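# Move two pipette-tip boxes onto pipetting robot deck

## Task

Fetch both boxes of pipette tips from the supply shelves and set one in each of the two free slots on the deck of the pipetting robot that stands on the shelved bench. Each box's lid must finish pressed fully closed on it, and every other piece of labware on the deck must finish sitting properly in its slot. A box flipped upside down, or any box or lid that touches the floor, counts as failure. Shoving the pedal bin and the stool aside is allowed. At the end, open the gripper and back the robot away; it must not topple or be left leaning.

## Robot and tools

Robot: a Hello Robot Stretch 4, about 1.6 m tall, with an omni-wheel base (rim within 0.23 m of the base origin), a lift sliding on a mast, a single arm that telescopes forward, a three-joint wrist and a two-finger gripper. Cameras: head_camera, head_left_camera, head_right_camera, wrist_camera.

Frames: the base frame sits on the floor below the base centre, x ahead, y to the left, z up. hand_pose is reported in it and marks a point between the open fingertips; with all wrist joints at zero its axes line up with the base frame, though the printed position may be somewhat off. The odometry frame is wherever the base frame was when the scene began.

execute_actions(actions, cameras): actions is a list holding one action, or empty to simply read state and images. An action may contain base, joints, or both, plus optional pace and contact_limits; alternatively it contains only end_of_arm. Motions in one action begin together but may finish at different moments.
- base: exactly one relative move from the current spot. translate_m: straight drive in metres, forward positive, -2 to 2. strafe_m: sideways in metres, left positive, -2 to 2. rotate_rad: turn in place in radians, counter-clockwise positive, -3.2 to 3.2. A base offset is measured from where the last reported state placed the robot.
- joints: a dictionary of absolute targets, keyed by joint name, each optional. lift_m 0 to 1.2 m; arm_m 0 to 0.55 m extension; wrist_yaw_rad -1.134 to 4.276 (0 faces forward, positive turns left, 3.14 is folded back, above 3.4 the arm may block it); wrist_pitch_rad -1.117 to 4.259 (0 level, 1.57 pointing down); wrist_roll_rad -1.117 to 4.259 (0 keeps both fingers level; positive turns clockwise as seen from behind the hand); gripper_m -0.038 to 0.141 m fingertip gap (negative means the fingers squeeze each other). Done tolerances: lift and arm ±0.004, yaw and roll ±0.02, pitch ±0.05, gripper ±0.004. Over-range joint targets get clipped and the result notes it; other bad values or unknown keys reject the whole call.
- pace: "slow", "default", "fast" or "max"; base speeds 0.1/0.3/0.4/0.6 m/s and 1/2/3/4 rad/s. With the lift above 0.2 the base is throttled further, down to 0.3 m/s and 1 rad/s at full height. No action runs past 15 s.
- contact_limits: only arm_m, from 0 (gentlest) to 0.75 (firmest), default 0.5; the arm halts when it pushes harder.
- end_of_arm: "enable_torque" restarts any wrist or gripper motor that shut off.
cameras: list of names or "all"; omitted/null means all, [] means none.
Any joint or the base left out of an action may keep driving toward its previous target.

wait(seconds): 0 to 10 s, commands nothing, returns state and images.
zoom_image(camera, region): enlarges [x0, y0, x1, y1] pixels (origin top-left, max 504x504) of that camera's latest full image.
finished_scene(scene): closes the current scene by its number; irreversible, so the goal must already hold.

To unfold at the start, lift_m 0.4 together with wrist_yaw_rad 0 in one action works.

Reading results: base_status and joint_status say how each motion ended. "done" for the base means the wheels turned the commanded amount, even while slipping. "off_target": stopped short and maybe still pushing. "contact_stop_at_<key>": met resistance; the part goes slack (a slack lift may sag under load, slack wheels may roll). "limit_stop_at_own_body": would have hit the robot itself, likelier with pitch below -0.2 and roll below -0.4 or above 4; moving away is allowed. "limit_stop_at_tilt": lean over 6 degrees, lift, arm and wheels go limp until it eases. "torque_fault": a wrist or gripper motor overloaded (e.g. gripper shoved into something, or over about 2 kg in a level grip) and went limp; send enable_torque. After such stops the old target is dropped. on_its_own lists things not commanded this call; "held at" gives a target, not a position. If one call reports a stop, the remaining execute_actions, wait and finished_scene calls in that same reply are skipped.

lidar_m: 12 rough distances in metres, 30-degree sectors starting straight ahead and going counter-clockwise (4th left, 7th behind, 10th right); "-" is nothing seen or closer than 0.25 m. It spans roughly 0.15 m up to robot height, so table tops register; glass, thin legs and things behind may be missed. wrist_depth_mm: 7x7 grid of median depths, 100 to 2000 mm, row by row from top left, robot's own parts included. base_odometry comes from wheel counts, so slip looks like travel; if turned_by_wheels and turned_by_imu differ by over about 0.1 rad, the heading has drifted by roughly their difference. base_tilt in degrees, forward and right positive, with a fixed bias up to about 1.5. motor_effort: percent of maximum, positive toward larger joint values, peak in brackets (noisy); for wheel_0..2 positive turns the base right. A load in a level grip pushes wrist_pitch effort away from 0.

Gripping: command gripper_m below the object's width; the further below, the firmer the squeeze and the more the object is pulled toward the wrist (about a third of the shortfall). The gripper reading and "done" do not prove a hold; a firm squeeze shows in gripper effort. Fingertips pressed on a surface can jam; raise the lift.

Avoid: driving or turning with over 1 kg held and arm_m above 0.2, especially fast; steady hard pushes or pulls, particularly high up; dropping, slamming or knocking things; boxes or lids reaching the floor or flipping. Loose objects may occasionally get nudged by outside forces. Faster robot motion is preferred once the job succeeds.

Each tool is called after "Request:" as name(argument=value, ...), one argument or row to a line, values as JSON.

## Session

Request:
execute_actions(
  actions=[],
)

Scene clock: 0.00 s.
base_odometry: x=+0.000 y=+0.000 heading=+0.000 (m, m, rad; odometry frame)
turned_by_wheels: +0.000 (rad since the last result)
turned_by_imu: +0.000 (rad since the last result)
base_tilt: forward=+0.0 right=-0.3 (deg)
lidar_m: 0.92 0.92 1.04 1.69 1.63 1.95 1.83 1.68 2.14 1.78 1.79 1.09
base_status: not commanded
joint_positions: lift_m=+0.275 arm_m=-0.002 wrist_yaw_rad=+3.111 wrist_pitch_rad=-0.005 wrist_roll_rad=+0.017 gripper_m=+0.057
joint_status: not commanded
motor_effort: lift_m=+20 arm_m=-1 wrist_yaw_rad=+1 wrist_pitch_rad=-4 wrist_roll_rad=-1 gripper_m=-5 wheel_0=+0 wheel_1=+0 wheel_2=+0 (%)
hand_pose: x=-0.1163 y=+0.0962 z=+0.4550 quat_wxyz=(+0.015, +0.002, +0.009, +1.000) (m; base frame)
wrist_depth_mm: - 142 - - - - - / - 122 146 - - - - / - 114 140 - - - - / - 125 167 - - - - / 140 158 - - - - - / 220 1708 1708 1863 202 1661 1618 / 216 1229 1078 1160 1138 991 1138
pictures: head_camera, head_left_camera, head_right_camera, wrist_camera
Images, in order (width x height): head_camera 420x560, head_left_camera 420x672, head_right_camera 420x672, wrist_camera 616x392.

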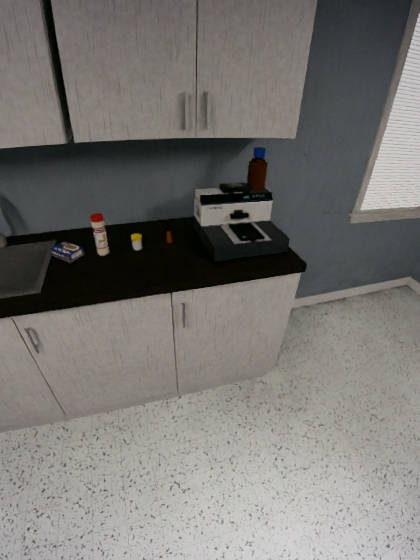

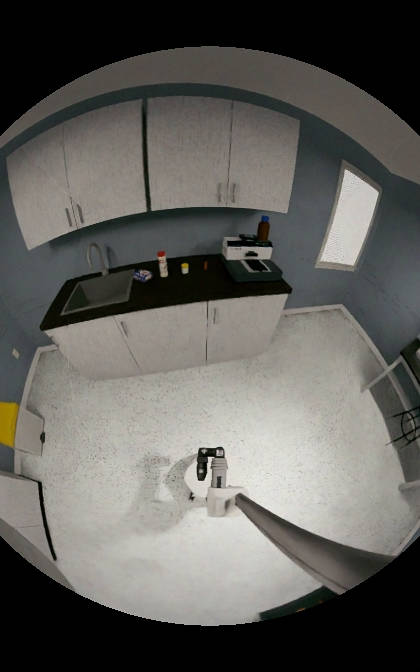

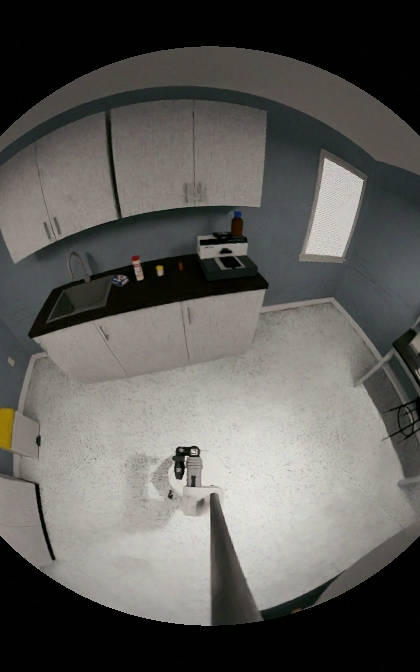

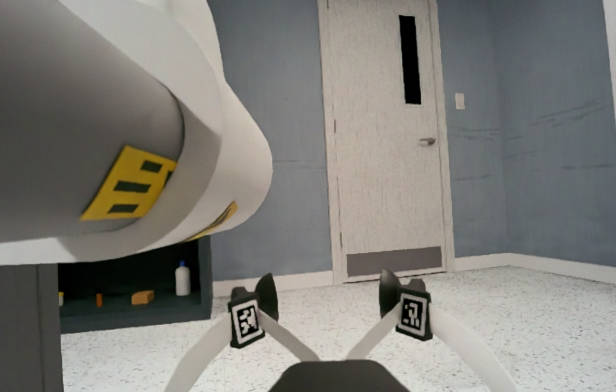

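Request:
execute_actions(
  actions=[
    {"base":{"rotate_rad":-2.86},"joints":{"lift_m":0.475,"wrist_yaw_rad":0,"wrist_pitch_rad":0.3,"gripper_m":0.14},"pace":"fast"},
  ],
)

Scene clock: 4.17 s.
base_odometry: x=+0.000 y=+0.000 heading=-2.860 (m, m, rad; odometry frame)
turned_by_wheels: -2.860 (rad since the last result)
turned_by_imu: -2.848 (rad since the last result)
base_tilt: forward=+0.1 right=-0.2 (deg)
lidar_m: 1.68 1.77 1.85 1.79 2.20 0.97 0.89 0.99 1.35 1.67 1.73 2.23
base_status: done
joint_positions: lift_m=+0.475 arm_m=-0.001 wrist_yaw_rad=+0.000 wrist_pitch_rad=+0.302 wrist_roll_rad=+0.017 gripper_m=+0.140
joint_status: all done
motor_effort: lift_m=+22(26) arm_m=-1(1) wrist_yaw_rad=+1(7) wrist_pitch_rad=-4(2) wrist_roll_rad=-1(2) gripper_m=+0(4) wheel_0=+1(6) wheel_1=+2(11) wheel_2=+0(10) (%)
hand_pose: x=+0.4449 y=-0.0873 z=+0.5673 quat_wxyz=(+0.989, +0.009, +0.150, -0.001) (m; base frame)
wrist_depth_mm: 1863 1618 1756 1756 1756 1756 1661 / 1983 1808 1863 1756 1863 1756 1756 / - 1618 1863 1921 1921 1863 1808 / - 1863 - 1921 1921 1863 1863 / 1756 1661 1618 1576 1618 1499 1499 / 1308 1205 221 1205 1182 193 1138 / 1025 976 976 165 931 891 904
pictures: head_camera, head_left_camera, head_right_camera, wrist_camera
Images, in order (width x height): head_camera 420x560, head_left_camera 420x672, head_right_camera 420x672, wrist_camera 616x392.

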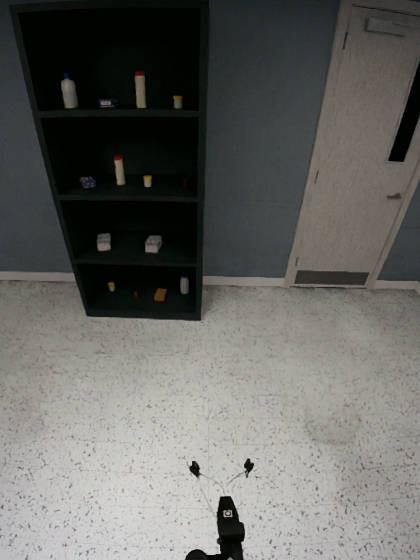

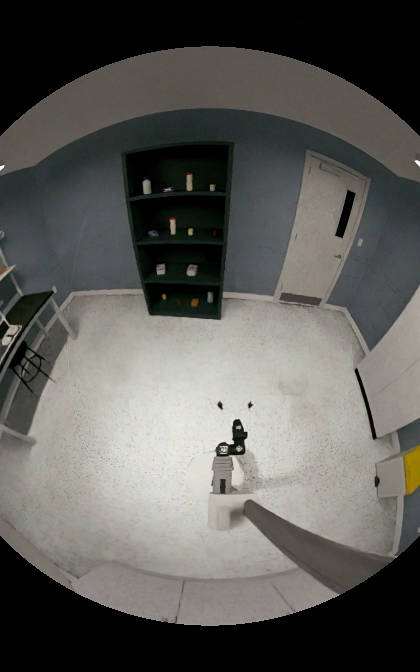

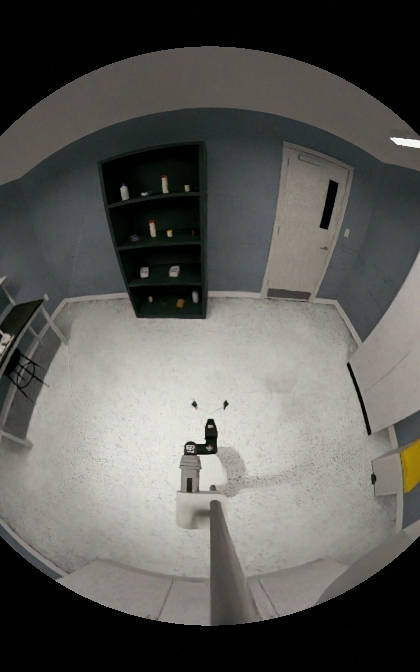

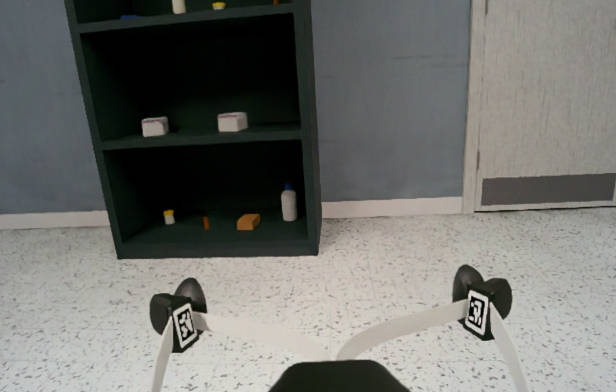

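Request:
execute_actions(
  actions=[
    {"base":{"rotate_rad":-0.04},"pace":"fast"},
  ],
  cameras=[],
)

Request:
execute_actions(
  actions=[
    {"base":{"strafe_m":0.45},"pace":"max"},
  ],
  cameras=[],
)

Request:
execute_actions(
  actions=[
    {"base":{"translate_m":0.9},"joints":{"arm_m":0.25},"pace":"max"},
  ],
  cameras=["head_camera","wrist_camera"],
)

Request:
zoom_image(
  camera="head_camera",
  region=[110, 300, 270, 460],
)

Scene clock: 8.57 s.
base_odometry: x=+0.000 y=+0.000 heading=-2.900 (m, m, rad; odometry frame)
turned_by_wheels: -0.040 (rad since the last result)
turned_by_imu: -0.041 (rad since the last result)
base_tilt: forward=+0.1 right=-0.2 (deg)
lidar_m: 1.63 1.74 1.88 1.76 2.24 0.96 0.91 0.95 1.32 1.66 1.68 2.24
base_status: done
joint_positions: lift_m=+0.475 arm_m=-0.001 wrist_yaw_rad=+0.000 wrist_pitch_rad=+0.302 wrist_roll_rad=+0.017 gripper_m=+0.140
joint_status: not commanded
motor_effort: lift_m=+21(22) arm_m=-1(1) wrist_yaw_rad=+1(1) wrist_pitch_rad=-4(4) wrist_roll_rad=-1(1) gripper_m=+1(2) wheel_0=-1(5) wheel_1=-1(7) wheel_2=-1(8) (%)
hand_pose: x=+0.4448 y=-0.0874 z=+0.5673 quat_wxyz=(+0.989, +0.009, +0.150, -0.001) (m; base frame)
wrist_depth_mm: 1499 1618 1708 1808 1808 1756 1756 / 1863 1808 1863 1808 1808 1808 1808 / 1983 1808 1863 1921 1921 1921 1863 / - 1863 - 1983 1983 - 1921 / 1756 1618 1618 1576 1618 1537 1464 / 1281 1205 222 1205 1182 193 1118 / 1025 991 960 165 931 891 891
pictures: none
No camera images: the call's "cameras" was empty. Leave "cameras" out to get every camera's image.

Scene clock: 10.83 s.
base_odometry: x=+0.108 y=-0.437 heading=-2.900 (m, m, rad; odometry frame)
turned_by_wheels: +0.000 (rad since the last result)
turned_by_imu: +0.002 (rad since the last result)
base_tilt: forward=+0.1 right=-0.1 (deg)
lidar_m: 1.66 1.76 1.41 1.32 2.25 0.98 0.90 0.97 1.35 2.09 2.18 2.23
base_status: done
joint_positions: lift_m=+0.475 arm_m=-0.001 wrist_yaw_rad=+0.000 wrist_pitch_rad=+0.302 wrist_roll_rad=+0.017 gripper_m=+0.140
joint_status: not commanded
motor_effort: lift_m=+21(22) arm_m=-1(1) wrist_yaw_rad=+0(2) wrist_pitch_rad=-4(4) wrist_roll_rad=-1(1) gripper_m=+1(0) wheel_0=-1(12) wheel_1=-2(14) wheel_2=-1(2) (%)
hand_pose: x=+0.4448 y=-0.0874 z=+0.5673 quat_wxyz=(+0.989, +0.009, +0.150, -0.001) (m; base frame)
wrist_depth_mm: 1808 1808 1618 1708 1708 1756 1756 / 1863 1863 1863 1808 1808 1808 1756 / 1983 1921 1576 1921 1863 1921 1863 / - - 1921 1921 1921 1921 1921 / 1808 1756 1576 1576 1537 1537 1464 / 1308 1205 221 1205 1160 192 1118 / 1025 991 960 165 946 878 904
pictures: none
No camera images: the call's "cameras" was empty. Leave "cameras" out to get every camera's image.

Scene clock: 14.13 s.
base_odometry: x=-0.766 y=-0.652 heading=-2.900 (m, m, rad; odometry frame)
turned_by_wheels: +0.000 (rad since the last result)
turned_by_imu: +0.000 (rad since the last result)
base_tilt: forward=+0.1 right=-0.2 (deg)
lidar_m: 0.74 0.79 1.78 1.37 1.43 2.58 1.85 1.88 2.18 2.07 1.78 0.79
base_status: done
joint_positions: lift_m=+0.475 arm_m=+0.249 wrist_yaw_rad=+0.000 wrist_pitch_rad=+0.302 wrist_roll_rad=+0.017 gripper_m=+0.140
joint_status: all done
motor_effort: lift_m=+21(21) arm_m=+5(6) wrist_yaw_rad=+0(0) wrist_pitch_rad=-4(5) wrist_roll_rad=-1(1) gripper_m=-1(1) wheel_0=+0(7) wheel_1=+1(8) wheel_2=-1(10) (%)
hand_pose: x=+0.6955 y=-0.0874 z=+0.5674 quat_wxyz=(+0.989, +0.009, +0.150, -0.001) (m; base frame)
wrist_depth_mm: 699 699 699 691 683 661 445 / 715 723 723 715 715 676 455 / 715 750 759 741 732 699 462 / 469 603 574 439 521 500 439 / 397 387 373 359 349 336 329 / 634 342 221 854 327 193 459 / 683 842 854 165 668 654 477
pictures: head_camera, wrist_camera
Images, in order (width x height): head_camera 420x560, wrist_camera 616x392.

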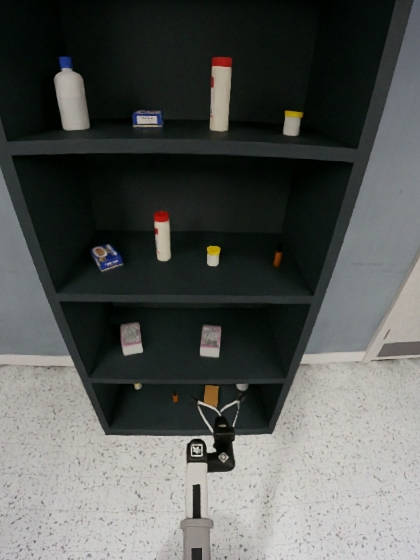

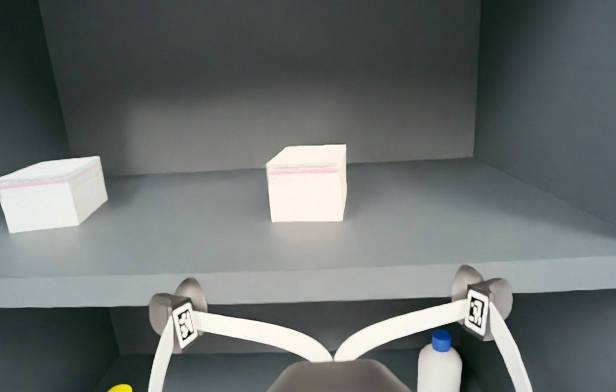

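Region (110, 300, 270, 460) of head_camera's 420x560 image, scaled by 3.150, with more detail than that image has.

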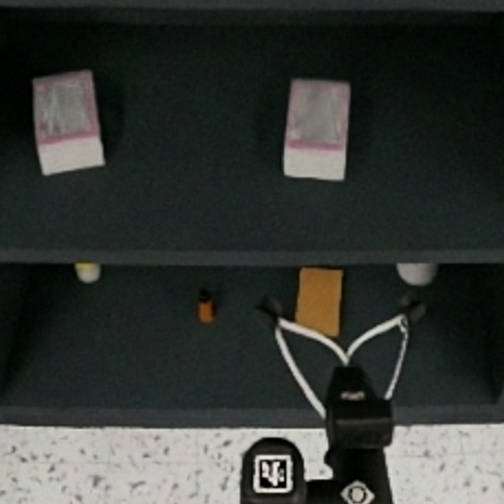

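Request:
execute_actions(
  actions=[
    {"base":{"strafe_m":0.06},"joints":{"arm_m":0.45,"lift_m":0.467,"gripper_m":0.12,"wrist_yaw_rad":-0.13,"wrist_roll_rad":0.025}},
  ],
  cameras=["wrist_camera"],
)

Scene clock: 19.90 s.
base_odometry: x=-0.752 y=-0.710 heading=-2.900 (m, m, rad; odometry frame)
turned_by_wheels: +0.000 (rad since the last result)
turned_by_imu: -0.001 (rad since the last result)
base_tilt: forward=+0.0 right=-0.2 (deg)
lidar_m: 0.72 0.78 1.76 1.29 1.36 2.60 1.83 1.91 2.24 2.15 1.77 0.79
base_status: done
joint_positions: lift_m=+0.467 arm_m=+0.449 wrist_yaw_rad=-0.130 wrist_pitch_rad=+0.302 wrist_roll_rad=+0.025 gripper_m=+0.120
joint_status: all done
motor_effort: lift_m=+18(20) arm_m=+5(5) wrist_yaw_rad=+0(0) wrist_pitch_rad=-5(5) wrist_roll_rad=+0(1) gripper_m=+0(1) wheel_0=+1(9) wheel_1=+1(9) wheel_2=-2(1) (%)
hand_pose: x=+0.8818 y=-0.1224 z=+0.5596 quat_wxyz=(+0.986, +0.022, +0.149, -0.066) (m; base frame)
wrist_depth_mm: 492 496 504 517 525 535 430 / 508 517 530 539 554 554 442 / 525 535 549 564 574 580 449 / 539 549 549 287 480 469 418 / 382 368 357 251 290 319 306 / 274 268 204 254 246 208 233 / 218 210 199 155 196 186 191
pictures: wrist_camera
Images, in order (width x height): wrist_camera 616x392.

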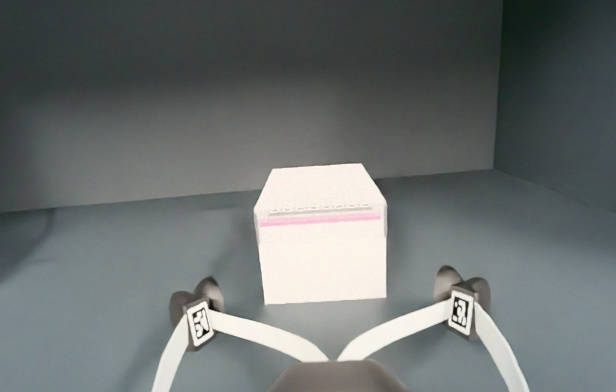

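Request:
execute_actions(
  actions=[
    {"joints":{"arm_m":0.535,"lift_m":0.465,"gripper_m":0.105,"wrist_yaw_rad":-0.155}},
  ],
  cameras=["wrist_camera"],
)

Request:
execute_actions(
  actions=[
    {"joints":{"gripper_m":0.03}},
  ],
  cameras=[],
)

Request:
execute_actions(
  actions=[
    {"joints":{"lift_m":0.495},"pace":"slow"},
  ],
  cameras=["wrist_camera"],
)

Scene clock: 25.33 s.
base_odometry: x=-0.752 y=-0.710 heading=-2.900 (m, m, rad; odometry frame)
turned_by_wheels: +0.000 (rad since the last result)
turned_by_imu: -0.001 (rad since the last result)
base_tilt: forward=+0.1 right=-0.2 (deg)
lidar_m: 0.76 0.79 1.76 1.31 1.35 2.57 1.83 1.93 2.26 2.15 1.76 0.80
base_status: not commanded
joint_positions: lift_m=+0.465 arm_m=+0.534 wrist_yaw_rad=-0.155 wrist_pitch_rad=+0.302 wrist_roll_rad=+0.025 gripper_m=+0.105
joint_status: all done
motor_effort: lift_m=+18(17) arm_m=+5(6) wrist_yaw_rad=+2(1) wrist_pitch_rad=-4(4) wrist_roll_rad=+0(0) gripper_m=-1(2) wheel_0=+1(1) wheel_1=+0(0) wheel_2=-1(1) (%)
hand_pose: x=+0.9636 y=-0.1289 z=+0.5576 quat_wxyz=(+0.985, +0.024, +0.149, -0.078) (m; base frame)
wrist_depth_mm: 407 418 430 442 455 466 418 / 424 436 449 462 473 484 427 / 439 455 469 477 496 508 433 / 459 469 480 282 480 462 410 / 375 366 349 185 201 312 303 / 270 264 195 179 179 213 231 / 215 208 193 174 186 183 190
pictures: wrist_camera
Images, in order (width x height): wrist_camera 616x392.

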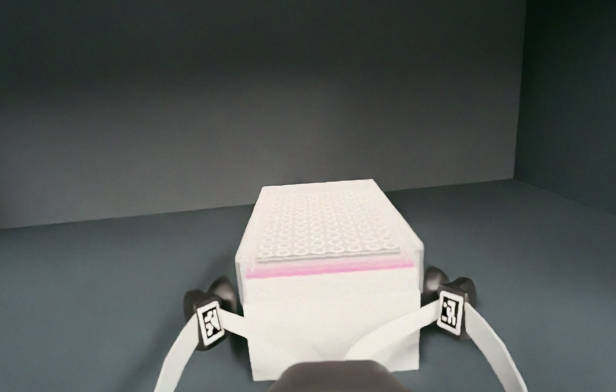

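Scene clock: 26.93 s.
base_odometry: x=-0.752 y=-0.710 heading=-2.900 (m, m, rad; odometry frame)
turned_by_wheels: +0.000 (rad since the last result)
turned_by_imu: +0.000 (rad since the last result)
base_tilt: forward=+0.1 right=-0.2 (deg)
lidar_m: 0.73 0.78 1.74 1.29 1.35 2.60 1.84 1.95 2.24 2.11 1.75 0.79
base_status: not commanded
joint_positions: lift_m=+0.465 arm_m=+0.534 wrist_yaw_rad=-0.155 wrist_pitch_rad=+0.303 wrist_roll_rad=+0.025 gripper_m=+0.031
joint_status: all done
motor_effort: lift_m=+18(18) arm_m=+5(5) wrist_yaw_rad=+3(4) wrist_pitch_rad=-8(8) wrist_roll_rad=+0(0) gripper_m=-33(33) wheel_0=+1(1) wheel_1=+0(0) wheel_2=-1(2) (%)
hand_pose: x=+0.9635 y=-0.1289 z=+0.5573 quat_wxyz=(+0.985, +0.024, +0.150, -0.078) (m; base frame)
wrist_depth_mm: 410 418 430 442 452 466 418 / 427 436 445 459 473 488 424 / 442 455 466 477 496 504 436 / 459 469 477 266 473 455 407 / 373 359 345 173 180 310 300 / 268 262 182 168 168 197 229 / 213 196 186 173 175 179 176
pictures: none
No camera images: the call's "cameras" was empty. Leave "cameras" out to get every camera's image.

Scene clock: 28.00 s.
base_odometry: x=-0.752 y=-0.710 heading=-2.900 (m, m, rad; odometry frame)
turned_by_wheels: +0.000 (rad since the last result)
turned_by_imu: +0.000 (rad since the last result)
base_tilt: forward=+0.1 right=-0.1 (deg)
lidar_m: 0.75 0.81 1.73 1.30 1.35 2.57 1.85 1.90 2.26 2.14 1.77 0.80
base_status: not commanded
joint_positions: lift_m=+0.495 arm_m=+0.534 wrist_yaw_rad=-0.155 wrist_pitch_rad=+0.303 wrist_roll_rad=+0.025 gripper_m=+0.031
joint_status: all done
motor_effort: lift_m=+23(24) arm_m=+5(5) wrist_yaw_rad=+2(0) wrist_pitch_rad=-9(8) wrist_roll_rad=+0(1) gripper_m=-32(31) wheel_0=+1(1) wheel_1=+0(0) wheel_2=-1(1) (%)
hand_pose: x=+0.9635 y=-0.1289 z=+0.5867 quat_wxyz=(+0.985, +0.024, +0.150, -0.078) (m; base frame)
wrist_depth_mm: 410 421 430 439 455 466 418 / 424 436 449 462 469 484 424 / 442 452 466 480 496 508 439 / 459 469 488 265 508 517 442 / 449 436 415 173 180 373 362 / 325 317 182 168 168 197 276 / 258 237 224 172 175 216 220
pictures: wrist_camera
Images, in order (width x height): wrist_camera 616x392.

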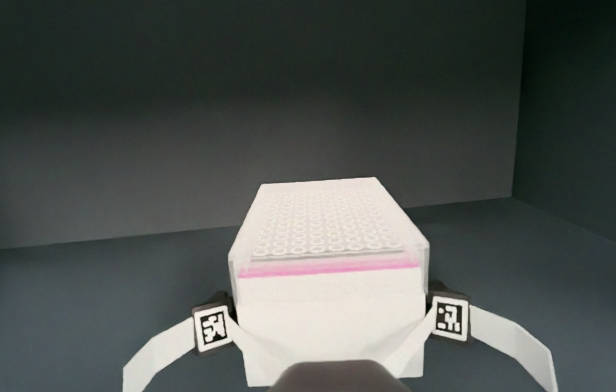

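Request:
execute_actions(
  actions=[
    {"base":{"translate_m":-0.75},"joints":{"arm_m":0.0,"wrist_yaw_rad":-0.04},"pace":"fast"},
  ],
  cameras=[],
)

Request:
execute_actions(
  actions=[
    {"base":{"rotate_rad":1.575},"joints":{"lift_m":0.76}},
  ],
  cameras=[],
)

Request:
execute_actions(
  actions=[
    {"base":{"translate_m":0.6},"pace":"fast"},
  ],
  cameras=["head_camera","wrist_camera"],
)

Scene clock: 34.00 s.
base_odometry: x=-0.024 y=-0.531 heading=-2.900 (m, m, rad; odometry frame)
turned_by_wheels: +0.000 (rad since the last result)
turned_by_imu: -0.001 (rad since the last result)
base_tilt: forward=+0.1 right=-0.2 (deg)
lidar_m: 0.48 1.56 1.33 1.27 1.31 1.79 1.06 1.13 1.57 2.15 2.22 1.58
base_status: done
joint_positions: lift_m=+0.495 arm_m=+0.001 wrist_yaw_rad=-0.040 wrist_pitch_rad=+0.304 wrist_roll_rad=+0.025 gripper_m=+0.031
joint_status: all done
motor_effort: lift_m=+23(23) arm_m=-5(6) wrist_yaw_rad=+2(6) wrist_pitch_rad=-9(9) wrist_roll_rad=+0(0) gripper_m=-31(32) wheel_0=+0(7) wheel_1=+0(7) wheel_2=+1(12) (%)
hand_pose: x=+0.4433 y=-0.0984 z=+0.5867 quat_wxyz=(+0.988, +0.015, +0.151, -0.022) (m; base frame)
wrist_depth_mm: 1618 1618 1464 1618 1397 1618 1708 / 1661 1708 1708 1708 1661 1756 1708 / 1756 1756 1464 1708 1756 1808 1756 / 1808 1863 1808 266 1808 1921 1808 / 1921 1756 1464 173 180 1537 1499 / 1336 1308 182 168 168 197 1138 / 1060 976 931 172 175 891 904
pictures: none
No camera images: the call's "cameras" was empty. Leave "cameras" out to get every camera's image.

Scene clock: 36.17 s.
base_odometry: x=-0.024 y=-0.531 heading=-1.325 (m, m, rad; odometry frame)
turned_by_wheels: +1.575 (rad since the last result)
turned_by_imu: +1.567 (rad since the last result)
base_tilt: forward=+0.1 right=-0.2 (deg)
lidar_m: 0.46 1.32 1.79 1.05 1.14 1.54 2.13 2.25 1.59 1.52 1.57 1.34
base_status: done
joint_positions: lift_m=+0.760 arm_m=+0.001 wrist_yaw_rad=-0.040 wrist_pitch_rad=+0.304 wrist_roll_rad=+0.025 gripper_m=+0.031
joint_status: all done
motor_effort: lift_m=+23(24) arm_m=-5(5) wrist_yaw_rad=+2(1) wrist_pitch_rad=-9(10) wrist_roll_rad=+0(0) gripper_m=-33(32) wheel_0=-2(10) wheel_1=-1(7) wheel_2=+1(2) (%)
hand_pose: x=+0.4433 y=-0.0983 z=+0.8517 quat_wxyz=(+0.988, +0.015, +0.151, -0.022) (m; base frame)
wrist_depth_mm: 1708 1661 1281 1281 1281 1708 1756 / 1756 1808 1281 1756 1808 1808 1808 / 1863 1921 1336 1366 1229 1229 1160 / 1983 1983 1808 265 1308 1983 1983 / - - - 173 180 1983 1921 / 1808 1808 182 168 168 198 1499 / 1430 1308 1255 173 175 1229 1255
pictures: none
No camera images: the call's "cameras" was empty. Leave "cameras" out to get every camera's image.

Scene clock: 39.13 s.
base_odometry: x=+0.122 y=-1.113 heading=-1.325 (m, m, rad; odometry frame)
turned_by_wheels: +0.000 (rad since the last result)
turned_by_imu: -0.001 (rad since the last result)
base_tilt: forward=+0.1 right=-0.2 (deg)
lidar_m: 0.49 0.69 1.77 1.42 1.12 1.57 2.77 2.84 1.57 1.49 1.06 0.71
base_status: done
joint_positions: lift_m=+0.760 arm_m=+0.001 wrist_yaw_rad=-0.040 wrist_pitch_rad=+0.304 wrist_roll_rad=+0.025 gripper_m=+0.031
joint_status: not commanded
motor_effort: lift_m=+23(23) arm_m=-5(5) wrist_yaw_rad=+2(2) wrist_pitch_rad=-8(9) wrist_roll_rad=+0(0) gripper_m=-33(32) wheel_0=-1(5) wheel_1=+1(6) wheel_2=+1(9) (%)
hand_pose: x=+0.4433 y=-0.0983 z=+0.8517 quat_wxyz=(+0.988, +0.015, +0.151, -0.022) (m; base frame)
wrist_depth_mm: 1182 591 1182 1160 1182 1205 1160 / 1182 699 1229 1205 1229 1229 1229 / 1255 723 1255 1255 788 1060 1160 / 1308 759 691 267 654 597 580 / 554 535 517 173 180 535 559 / 549 1430 182 168 168 197 1430 / 591 1308 1255 172 174 946 1281
pictures: head_camera, wrist_camera
Images, in order (width x height): head_camera 420x560, wrist_camera 616x392.

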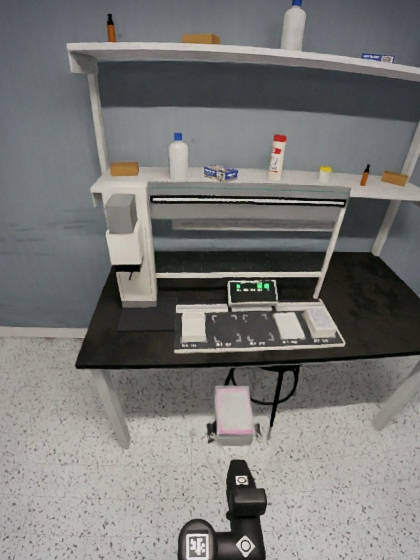

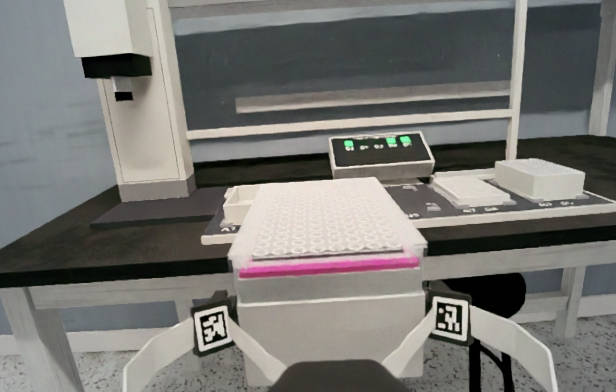

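Request:
execute_actions(
  actions=[
    {"base":{"strafe_m":-0.012},"joints":{"arm_m":0.26,"lift_m":0.74},"pace":"fast"},
  ],
  cameras=["head_camera","wrist_camera"],
)

Request:
zoom_image(
  camera="head_camera",
  region=[160, 280, 300, 410],
)

Scene clock: 44.27 s.
base_odometry: x=+0.111 y=-1.116 heading=-1.325 (m, m, rad; odometry frame)
turned_by_wheels: +0.000 (rad since the last result)
turned_by_imu: -0.001 (rad since the last result)
base_tilt: forward=+0.1 right=-0.2 (deg)
lidar_m: 0.66 0.71 1.78 1.43 1.17 1.57 2.75 2.83 1.56 1.47 1.03 0.72
base_status: done
joint_positions: lift_m=+0.740 arm_m=+0.259 wrist_yaw_rad=-0.040 wrist_pitch_rad=+0.304 wrist_roll_rad=+0.025 gripper_m=+0.031
joint_status: all done
motor_effort: lift_m=+19(21) arm_m=+5(5) wrist_yaw_rad=+0(2) wrist_pitch_rad=-8(10) wrist_roll_rad=+0(0) gripper_m=-31(35) wheel_0=-1(4) wheel_1=+0(8) wheel_2=+0(1) (%)
hand_pose: x=+0.7017 y=-0.0983 z=+0.8321 quat_wxyz=(+0.988, +0.015, +0.151, -0.022) (m; base frame)
wrist_depth_mm: 424 917 931 946 946 946 946 / 449 960 960 960 960 976 976 / 469 521 976 1008 530 831 917 / 492 544 715 266 480 492 496 / 466 449 397 173 180 387 351 / 357 322 182 168 168 197 293 / 283 260 246 173 174 249 251
pictures: head_camera, wrist_camera
Images, in order (width x height): head_camera 420x560, wrist_camera 616x392.

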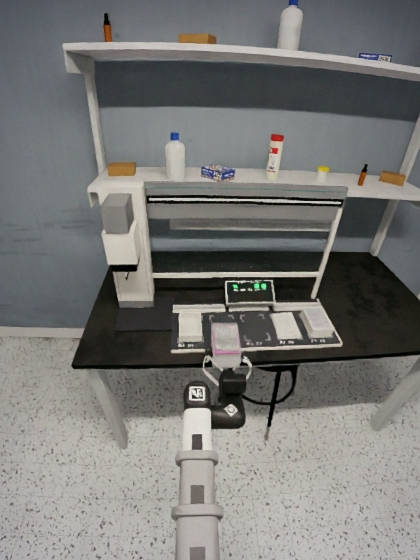

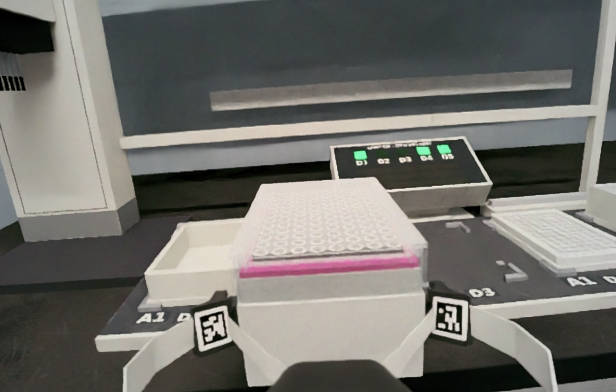

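Region (160, 280, 300, 410) of head_camera's 420x560 image, scaled by 3.600, with more detail than that image has; it fills the top 468 rows of this view, and the rest is white.

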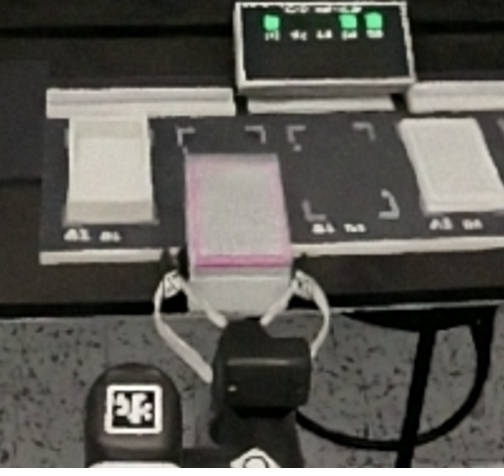

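Request:
execute_actions(
  actions=[
    {"base":{"strafe_m":-0.013},"joints":{"arm_m":0.35,"lift_m":0.724,"wrist_yaw_rad":-0.01}},
  ],
  cameras=["head_camera","wrist_camera"],
)

Request:
zoom_image(
  camera="head_camera",
  region=[160, 290, 290, 390],
)

Scene clock: 48.70 s.
base_odometry: x=+0.098 y=-1.120 heading=-1.325 (m, m, rad; odometry frame)
turned_by_wheels: +0.000 (rad since the last result)
turned_by_imu: -0.001 (rad since the last result)
base_tilt: forward=+0.1 right=-0.2 (deg)
lidar_m: 0.69 0.71 1.78 1.43 1.16 1.62 2.78 2.84 1.56 1.48 1.04 0.72
base_status: done
joint_positions: lift_m=+0.724 arm_m=+0.349 wrist_yaw_rad=-0.010 wrist_pitch_rad=+0.304 wrist_roll_rad=+0.025 gripper_m=+0.031
joint_status: all done
motor_effort: lift_m=+18(18) arm_m=+5(6) wrist_yaw_rad=+5(9) wrist_pitch_rad=-10(9) wrist_roll_rad=+0(0) gripper_m=-32(31) wheel_0=+0(8) wheel_1=-1(7) wheel_2=+0(4) (%)
hand_pose: x=+0.7945 y=-0.0901 z=+0.8161 quat_wxyz=(+0.988, +0.013, +0.151, -0.007) (m; base frame)
wrist_depth_mm: 384 854 866 854 854 842 842 / 382 904 878 891 866 798 788 / 392 931 931 917 433 433 917 / 407 676 654 266 389 389 521 / 415 384 342 173 180 349 329 / 304 258 182 168 167 197 256 / 246 221 210 173 175 202 203
pictures: head_camera, wrist_camera
Images, in order (width x height): head_camera 420x560, wrist_camera 616x392.

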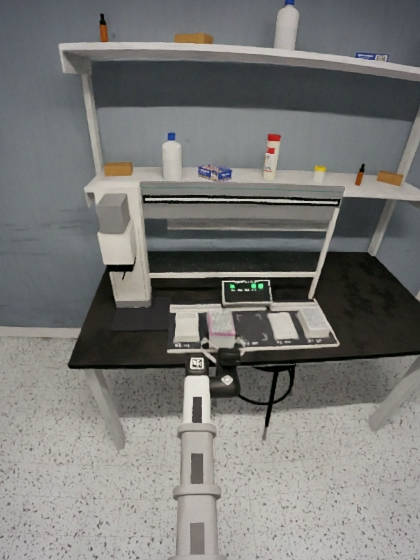

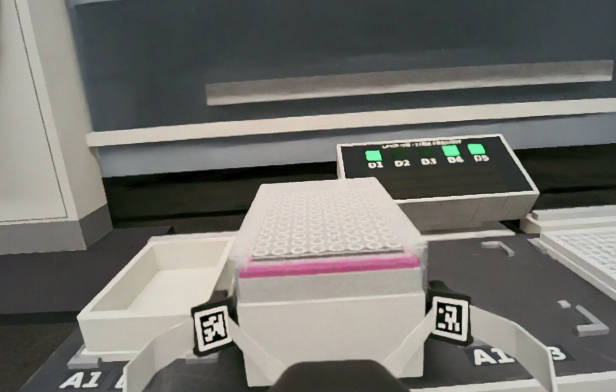

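Region (160, 290, 290, 390) of head_camera's 420x560 image, scaled by 3.877, with more detail than that image has; it fills the top 388 rows of this view, and the rest is white.

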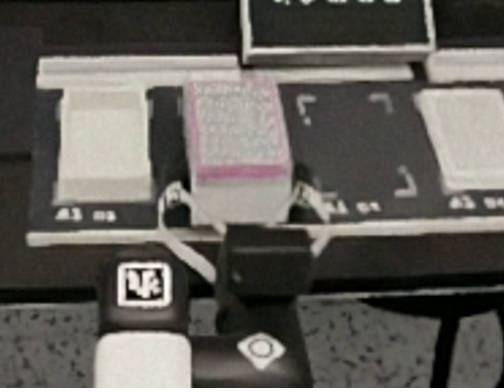

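Request:
execute_actions(
  actions=[
    {"base":{"strafe_m":-0.003},"joints":{"arm_m":0.393},"pace":"slow"},
  ],
  cameras=[],
)

Request:
execute_actions(
  actions=[
    {"joints":{"lift_m":0.71},"pace":"slow"},
  ],
  cameras=["wrist_camera"],
)

Request:
zoom_image(
  camera="wrist_camera",
  region=[180, 232, 480, 392],
)

Scene clock: 57.40 s.
base_odometry: x=+0.095 y=-1.120 heading=-1.325 (m, m, rad; odometry frame)
turned_by_wheels: +0.000 (rad since the last result)
turned_by_imu: -0.001 (rad since the last result)
base_tilt: forward=+0.1 right=-0.2 (deg)
lidar_m: 0.67 0.70 1.81 1.45 1.17 1.61 2.78 2.79 1.57 1.49 1.04 0.71
base_status: done
joint_positions: lift_m=+0.724 arm_m=+0.392 wrist_yaw_rad=-0.010 wrist_pitch_rad=+0.304 wrist_roll_rad=+0.025 gripper_m=+0.031
joint_status: all done
motor_effort: lift_m=+18(18) arm_m=+5(5) wrist_yaw_rad=+1(0) wrist_pitch_rad=-9(9) wrist_roll_rad=+0(0) gripper_m=-31(33) wheel_0=+1(7) wheel_1=-2(5) wheel_2=+0(2) (%)
hand_pose: x=+0.8374 y=-0.0901 z=+0.8161 quat_wxyz=(+0.988, +0.013, +0.151, -0.007) (m; base frame)
wrist_depth_mm: 732 798 820 820 809 809 809 / 387 854 842 831 842 820 750 / 379 878 866 891 394 394 866 / 375 699 654 266 349 345 445 / 377 410 355 173 180 353 342 / 304 273 182 167 168 197 258 / 209 188 201 173 174 202 203
pictures: none
No camera images: the call's "cameras" was empty. Leave "cameras" out to get every camera's image.

Scene clock: 58.20 s.
base_odometry: x=+0.095 y=-1.120 heading=-1.325 (m, m, rad; odometry frame)
turned_by_wheels: +0.000 (rad since the last result)
turned_by_imu: +0.000 (rad since the last result)
base_tilt: forward=+0.1 right=-0.2 (deg)
lidar_m: 0.68 0.72 1.77 1.39 1.18 1.61 2.79 2.83 1.54 1.50 1.03 0.72
base_status: not commanded
joint_positions: lift_m=+0.710 arm_m=+0.392 wrist_yaw_rad=-0.010 wrist_pitch_rad=+0.304 wrist_roll_rad=+0.025 gripper_m=+0.031
joint_status: all done
motor_effort: lift_m=+18(16) arm_m=+5(5) wrist_yaw_rad=+1(0) wrist_pitch_rad=-9(9) wrist_roll_rad=+0(0) gripper_m=-32(31) wheel_0=+1(1) wheel_1=-2(2) wheel_2=+0(0) (%)
hand_pose: x=+0.8374 y=-0.0901 z=+0.8021 quat_wxyz=(+0.988, +0.013, +0.151, -0.007) (m; base frame)
wrist_depth_mm: 715 820 809 820 809 809 798 / 384 854 842 750 759 741 750 / 379 878 891 866 389 382 866 / 375 640 591 266 343 340 351 / 373 300 298 173 180 319 304 / 248 259 182 168 168 196 235 / 186 183 188 172 174 182 181
pictures: wrist_camera
Images, in order (width x height): wrist_camera 616x392.

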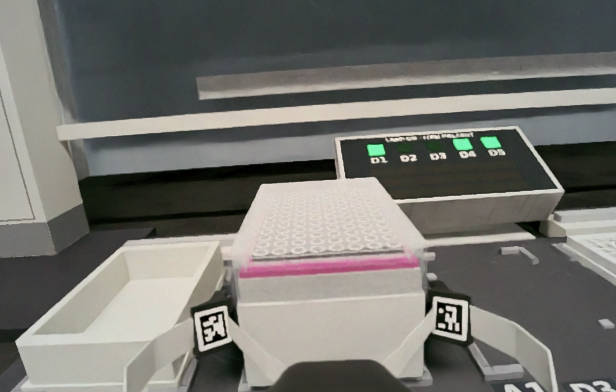

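Region (180, 232, 480, 392) of wrist_camera's 616x392 image, scaled by 1.680; it fills the top 269 rows of this view, and the rest is white.

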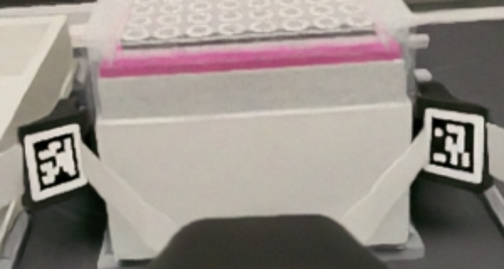

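Centred.

Request:
execute_actions(
  actions=[
    {"joints":{"gripper_m":0.095,"lift_m":0.708},"pace":"slow"},
  ],
  cameras=["wrist_camera"],
)

Request:
execute_actions(
  actions=[
    {"joints":{"arm_m":0.28,"lift_m":0.713}},
  ],
  cameras=["wrist_camera","head_camera"],
)

Request:
zoom_image(
  camera="head_camera",
  region=[160, 270, 290, 370],
)

Scene clock: 63.57 s.
base_odometry: x=+0.095 y=-1.120 heading=-1.325 (m, m, rad; odometry frame)
turned_by_wheels: +0.000 (rad since the last result)
turned_by_imu: -0.001 (rad since the last result)
base_tilt: forward=+0.0 right=-0.1 (deg)
lidar_m: 0.68 0.70 1.78 1.42 1.15 1.63 2.76 2.79 1.56 1.48 1.00 0.71
base_status: not commanded
joint_positions: lift_m=+0.708 arm_m=+0.392 wrist_yaw_rad=-0.011 wrist_pitch_rad=+0.303 wrist_roll_rad=+0.025 gripper_m=+0.095
joint_status: all done
motor_effort: lift_m=+18(18) arm_m=+5(5) wrist_yaw_rad=+4(6) wrist_pitch_rad=-7(9) wrist_roll_rad=+0(0) gripper_m=-2(33) wheel_0=+1(1) wheel_1=-2(2) wheel_2=-1(1) (%)
hand_pose: x=+0.8374 y=-0.0904 z=+0.8003 quat_wxyz=(+0.988, +0.013, +0.151, -0.007) (m; base frame)
wrist_depth_mm: 723 820 809 809 820 798 809 / 387 854 842 750 759 741 750 / 382 904 891 878 389 379 854 / 373 634 597 347 342 342 349 / 373 301 301 183 195 317 304 / 247 257 191 178 179 226 233 / 185 186 190 183 184 182 191
pictures: wrist_camera
Images, in order (width x height): wrist_camera 616x392.

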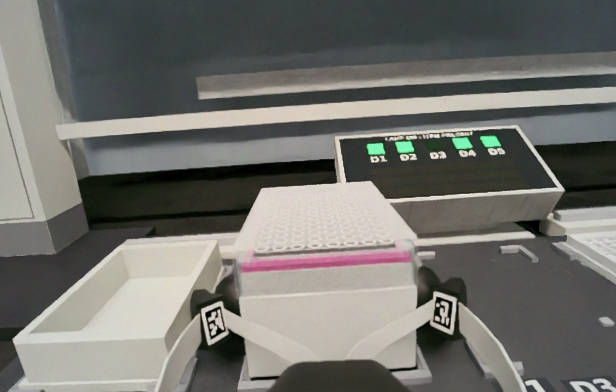

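Scene clock: 64.90 s.
base_odometry: x=+0.095 y=-1.120 heading=-1.325 (m, m, rad; odometry frame)
turned_by_wheels: +0.000 (rad since the last result)
turned_by_imu: +0.000 (rad since the last result)
base_tilt: forward=+0.1 right=-0.2 (deg)
lidar_m: 0.71 0.71 1.81 1.41 1.14 1.62 2.78 2.80 1.53 1.52 1.02 0.73
base_status: not commanded
joint_positions: lift_m=+0.713 arm_m=+0.281 wrist_yaw_rad=-0.010 wrist_pitch_rad=+0.302 wrist_roll_rad=+0.025 gripper_m=+0.095
joint_status: all done
motor_effort: lift_m=+23(21) arm_m=-5(5) wrist_yaw_rad=+1(2) wrist_pitch_rad=-5(8) wrist_roll_rad=+0(0) gripper_m=-2(2) wheel_0=+1(1) wheel_1=-2(1) wheel_2=+0(1) (%)
hand_pose: x=+0.7263 y=-0.0902 z=+0.8051 quat_wxyz=(+0.989, +0.013, +0.150, -0.007) (m; base frame)
wrist_depth_mm: 421 931 904 931 917 917 917 / 436 946 946 931 854 878 866 / 455 521 991 991 484 707 917 / 477 512 609 309 445 452 442 / 397 359 334 290 314 327 309 / 306 277 220 263 257 253 256 / 244 236 221 217 217 216 217
pictures: head_camera, wrist_camera
Images, in order (width x height): head_camera 420x560, wrist_camera 616x392.

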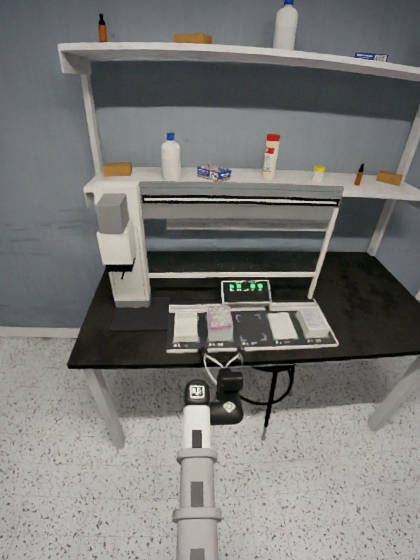

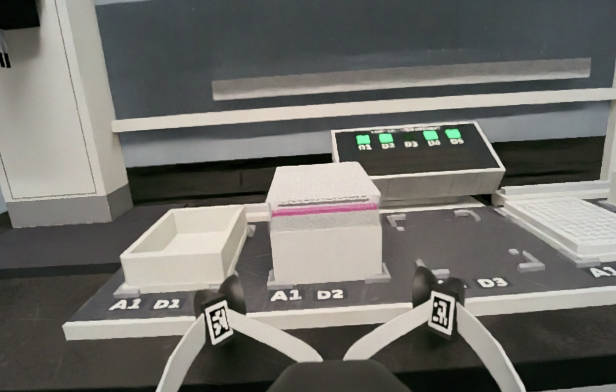

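Region (160, 270, 290, 370) of head_camera's 420x560 image, scaled by 3.877, with more detail than that image has; it fills the top 388 rows of this view, and the rest is white.

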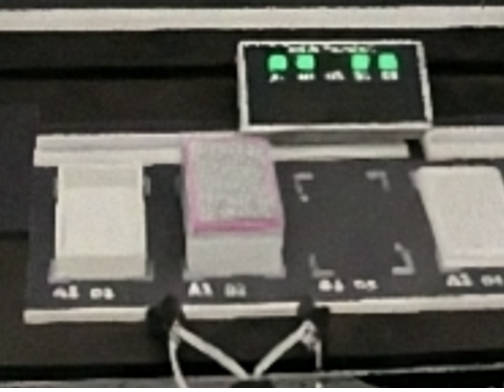

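Request:
execute_actions(
  actions=[
    {"base":{"translate_m":-0.355},"joints":{"arm_m":0.0,"wrist_yaw_rad":0.2,"gripper_m":0.13},"pace":"max"},
  ],
  cameras=[],
)

Request:
execute_actions(
  actions=[
    {"base":{"rotate_rad":-1.575},"joints":{"lift_m":0.47},"pace":"fast"},
  ],
  cameras=[],
)

Request:
execute_actions(
  actions=[
    {"base":{"translate_m":0.77},"joints":{"arm_m":0.36},"pace":"max"},
  ],
  cameras=["head_camera","wrist_camera"],
)

Scene clock: 70.57 s.
base_odometry: x=+0.009 y=-0.776 heading=-1.325 (m, m, rad; odometry frame)
turned_by_wheels: +0.000 (rad since the last result)
turned_by_imu: -0.001 (rad since the last result)
base_tilt: forward=+0.0 right=-0.2 (deg)
lidar_m: 1.03 1.07 1.83 1.09 1.15 1.60 2.41 2.53 1.58 1.48 2.03 1.05
base_status: done
joint_positions: lift_m=+0.713 arm_m=+0.001 wrist_yaw_rad=+0.200 wrist_pitch_rad=+0.302 wrist_roll_rad=+0.025 gripper_m=+0.130
joint_status: all done
motor_effort: lift_m=+22(23) arm_m=-4(6) wrist_yaw_rad=+2(4) wrist_pitch_rad=-5(5) wrist_roll_rad=+0(0) gripper_m=+1(4) wheel_0=-1(3) wheel_1=-1(6) wheel_2=+1(11) (%)
hand_pose: x=+0.4590 y=-0.0310 z=+0.8052 quat_wxyz=(+0.984, -0.003, +0.151, +0.097) (m; base frame)
wrist_depth_mm: 1756 1708 1576 1025 1464 1397 1336 / 1921 1756 1661 1098 1464 1430 1397 / 1983 1921 1708 1118 866 931 788 / 1983 1921 960 917 1618 991 1025 / - - 1921 1808 1661 1308 1499 / 1756 1708 216 1708 1499 197 1464 / 1397 1336 1229 157 1229 1182 1229
pictures: none
No camera images: the call's "cameras" was empty. Leave "cameras" out to get every camera's image.

Scene clock: 72.47 s.
base_odometry: x=+0.009 y=-0.776 heading=-2.901 (m, m, rad; odometry frame)
turned_by_wheels: -1.575 (rad since the last result)
turned_by_imu: -1.568 (rad since the last result)
base_tilt: forward=+0.1 right=-0.2 (deg)
lidar_m: 1.48 2.03 1.09 1.03 1.07 1.82 1.11 1.17 1.57 2.41 2.48 1.55
base_status: done
joint_positions: lift_m=+0.470 arm_m=+0.001 wrist_yaw_rad=+0.200 wrist_pitch_rad=+0.302 wrist_roll_rad=+0.025 gripper_m=+0.130
joint_status: all done
motor_effort: lift_m=+18(21) arm_m=-4(4) wrist_yaw_rad=+2(1) wrist_pitch_rad=-4(5) wrist_roll_rad=+0(0) gripper_m=+0(1) wheel_0=-1(5) wheel_1=+0(9) wheel_2=+0(3) (%)
hand_pose: x=+0.4590 y=-0.0310 z=+0.5626 quat_wxyz=(+0.984, -0.003, +0.151, +0.097) (m; base frame)
wrist_depth_mm: 1863 1808 1756 1576 1537 1464 1397 / 1983 1983 1808 1708 1576 1537 1397 / - 1983 1863 1756 1618 1576 1281 / - - - 1808 1708 1661 1336 / 1808 1756 1661 1576 1397 1336 1229 / 1281 1255 216 1205 1160 197 1098 / 1042 991 976 157 917 878 904
pictures: none
No camera images: the call's "cameras" was empty. Leave "cameras" out to get every camera's image.

Scene clock: 75.50 s.
base_odometry: x=-0.739 y=-0.960 heading=-2.900 (m, m, rad; odometry frame)
turned_by_wheels: +0.000 (rad since the last result)
turned_by_imu: +0.000 (rad since the last result)
base_tilt: forward=+0.1 right=-0.2 (deg)
lidar_m: 0.71 1.23 1.69 1.06 1.08 1.49 1.89 1.99 2.51 2.40 1.76 0.76
base_status: done
joint_positions: lift_m=+0.470 arm_m=+0.359 wrist_yaw_rad=+0.200 wrist_pitch_rad=+0.302 wrist_roll_rad=+0.025 gripper_m=+0.130
joint_status: all done
motor_effort: lift_m=+20(20) arm_m=+5(5) wrist_yaw_rad=+3(3) wrist_pitch_rad=-4(4) wrist_roll_rad=-1(0) gripper_m=+0(0) wheel_0=-1(6) wheel_1=+0(8) wheel_2=+1(11) (%)
hand_pose: x=+0.8174 y=-0.0309 z=+0.5624 quat_wxyz=(+0.984, -0.003, +0.151, +0.097) (m; base frame)
wrist_depth_mm: 231 304 455 544 512 492 469 / 232 306 459 569 539 508 484 / 232 306 459 591 564 530 504 / 233 307 455 320 452 477 452 / 233 307 362 286 296 322 315 / 233 267 216 259 251 198 238 / 218 213 208 157 199 190 196
pictures: head_camera, wrist_camera
Images, in order (width x height): head_camera 420x560, wrist_camera 616x392.

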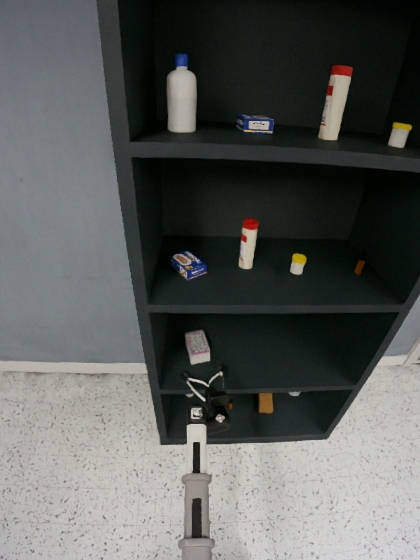

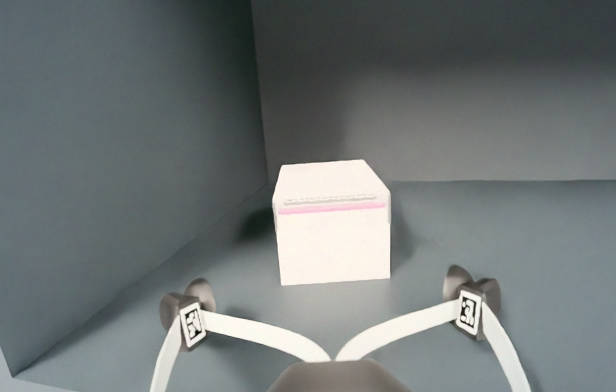

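Request:
execute_actions(
  actions=[
    {"base":{"strafe_m":0.018},"joints":{"arm_m":0.478,"lift_m":0.465,"gripper_m":0.11}},
  ],
  cameras=["wrist_camera"],
)

Request:
execute_actions(
  actions=[
    {"joints":{"gripper_m":0.03}},
  ],
  cameras=[],
)

Request:
execute_actions(
  actions=[
    {"joints":{"lift_m":0.495},"pace":"slow"},
  ],
  cameras=["wrist_camera"],
)

Scene clock: 80.70 s.
base_odometry: x=-0.734 y=-0.977 heading=-2.901 (m, m, rad; odometry frame)
turned_by_wheels: +0.000 (rad since the last result)
turned_by_imu: -0.001 (rad since the last result)
base_tilt: forward=+0.1 right=-0.2 (deg)
lidar_m: 0.70 1.24 1.70 1.01 1.07 1.47 1.90 1.99 2.54 2.41 1.76 0.76
base_status: done
joint_positions: lift_m=+0.465 arm_m=+0.477 wrist_yaw_rad=+0.200 wrist_pitch_rad=+0.302 wrist_roll_rad=+0.025 gripper_m=+0.110
joint_status: all done
motor_effort: lift_m=+17(21) arm_m=+5(5) wrist_yaw_rad=+3(3) wrist_pitch_rad=-5(4) wrist_roll_rad=+0(0) gripper_m=+0(0) wheel_0=+1(3) wheel_1=-2(7) wheel_2=+0(3) (%)
hand_pose: x=+0.9353 y=-0.0310 z=+0.5576 quat_wxyz=(+0.984, -0.003, +0.151, +0.097) (m; base frame)
wrist_depth_mm: 211 279 418 433 410 389 377 / 212 281 418 452 427 407 389 / 213 279 418 473 445 424 404 / 213 281 421 281 452 430 410 / 213 281 347 185 200 312 303 / 212 255 195 178 179 212 231 / 204 208 195 160 186 183 189
pictures: wrist_camera
Images, in order (width x height): wrist_camera 616x392.

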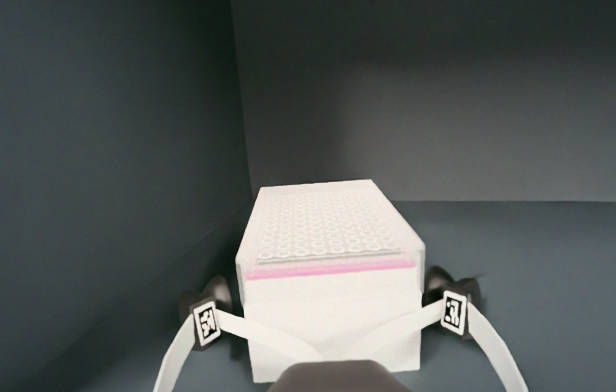

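Scene clock: 82.33 s.
base_odometry: x=-0.734 y=-0.977 heading=-2.901 (m, m, rad; odometry frame)
turned_by_wheels: +0.000 (rad since the last result)
turned_by_imu: +0.000 (rad since the last result)
base_tilt: forward=+0.0 right=-0.2 (deg)
lidar_m: 0.69 1.21 1.68 1.03 1.07 1.48 1.91 1.97 2.53 2.39 1.74 0.75
base_status: not commanded
joint_positions: lift_m=+0.465 arm_m=+0.477 wrist_yaw_rad=+0.200 wrist_pitch_rad=+0.303 wrist_roll_rad=+0.025 gripper_m=+0.031
joint_status: all done
motor_effort: lift_m=+17(17) arm_m=+5(5) wrist_yaw_rad=+2(2) wrist_pitch_rad=-8(8) wrist_roll_rad=+0(0) gripper_m=-33(30) wheel_0=+1(1) wheel_1=-2(2) wheel_2=+0(0) (%)
hand_pose: x=+0.9353 y=-0.0310 z=+0.5573 quat_wxyz=(+0.984, -0.003, +0.151, +0.097) (m; base frame)
wrist_depth_mm: 211 279 415 433 410 392 377 / 212 278 421 452 430 404 387 / 213 281 421 469 445 421 404 / 213 282 421 266 449 430 410 / 213 281 345 173 179 310 300 / 213 257 182 167 168 181 228 / 204 196 187 172 174 181 175
pictures: none
No camera images: the call's "cameras" was empty. Leave "cameras" out to get every camera's image.

Scene clock: 83.40 s.
base_odometry: x=-0.734 y=-0.977 heading=-2.901 (m, m, rad; odometry frame)
turned_by_wheels: +0.000 (rad since the last result)
turned_by_imu: +0.000 (rad since the last result)
base_tilt: forward=+0.1 right=-0.2 (deg)
lidar_m: 0.71 1.24 1.70 1.02 1.08 1.50 1.91 1.98 2.52 2.42 1.74 0.74
base_status: not commanded
joint_positions: lift_m=+0.495 arm_m=+0.477 wrist_yaw_rad=+0.200 wrist_pitch_rad=+0.303 wrist_roll_rad=+0.025 gripper_m=+0.031
joint_status: all done
motor_effort: lift_m=+23(23) arm_m=+5(5) wrist_yaw_rad=+2(1) wrist_pitch_rad=-7(9) wrist_roll_rad=+0(0) gripper_m=-33(30) wheel_0=+1(1) wheel_1=-2(1) wheel_2=+0(0) (%)
hand_pose: x=+0.9352 y=-0.0311 z=+0.5867 quat_wxyz=(+0.984, -0.003, +0.152, +0.097) (m; base frame)
wrist_depth_mm: 211 279 418 430 413 389 377 / 212 279 418 452 427 404 389 / 213 281 418 469 445 421 404 / 213 281 421 266 462 439 418 / 213 281 370 174 180 373 362 / 212 281 182 168 168 181 274 / 212 237 225 172 174 217 220
pictures: wrist_camera
Images, in order (width x height): wrist_camera 616x392.

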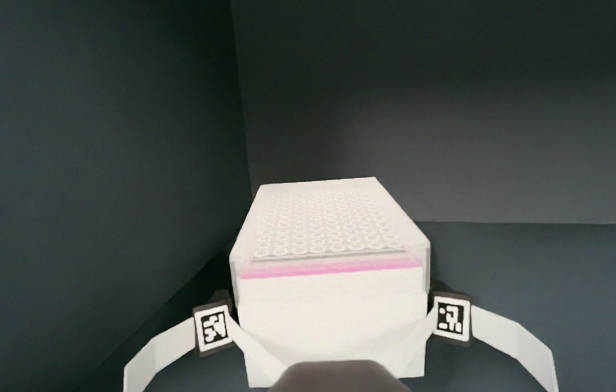

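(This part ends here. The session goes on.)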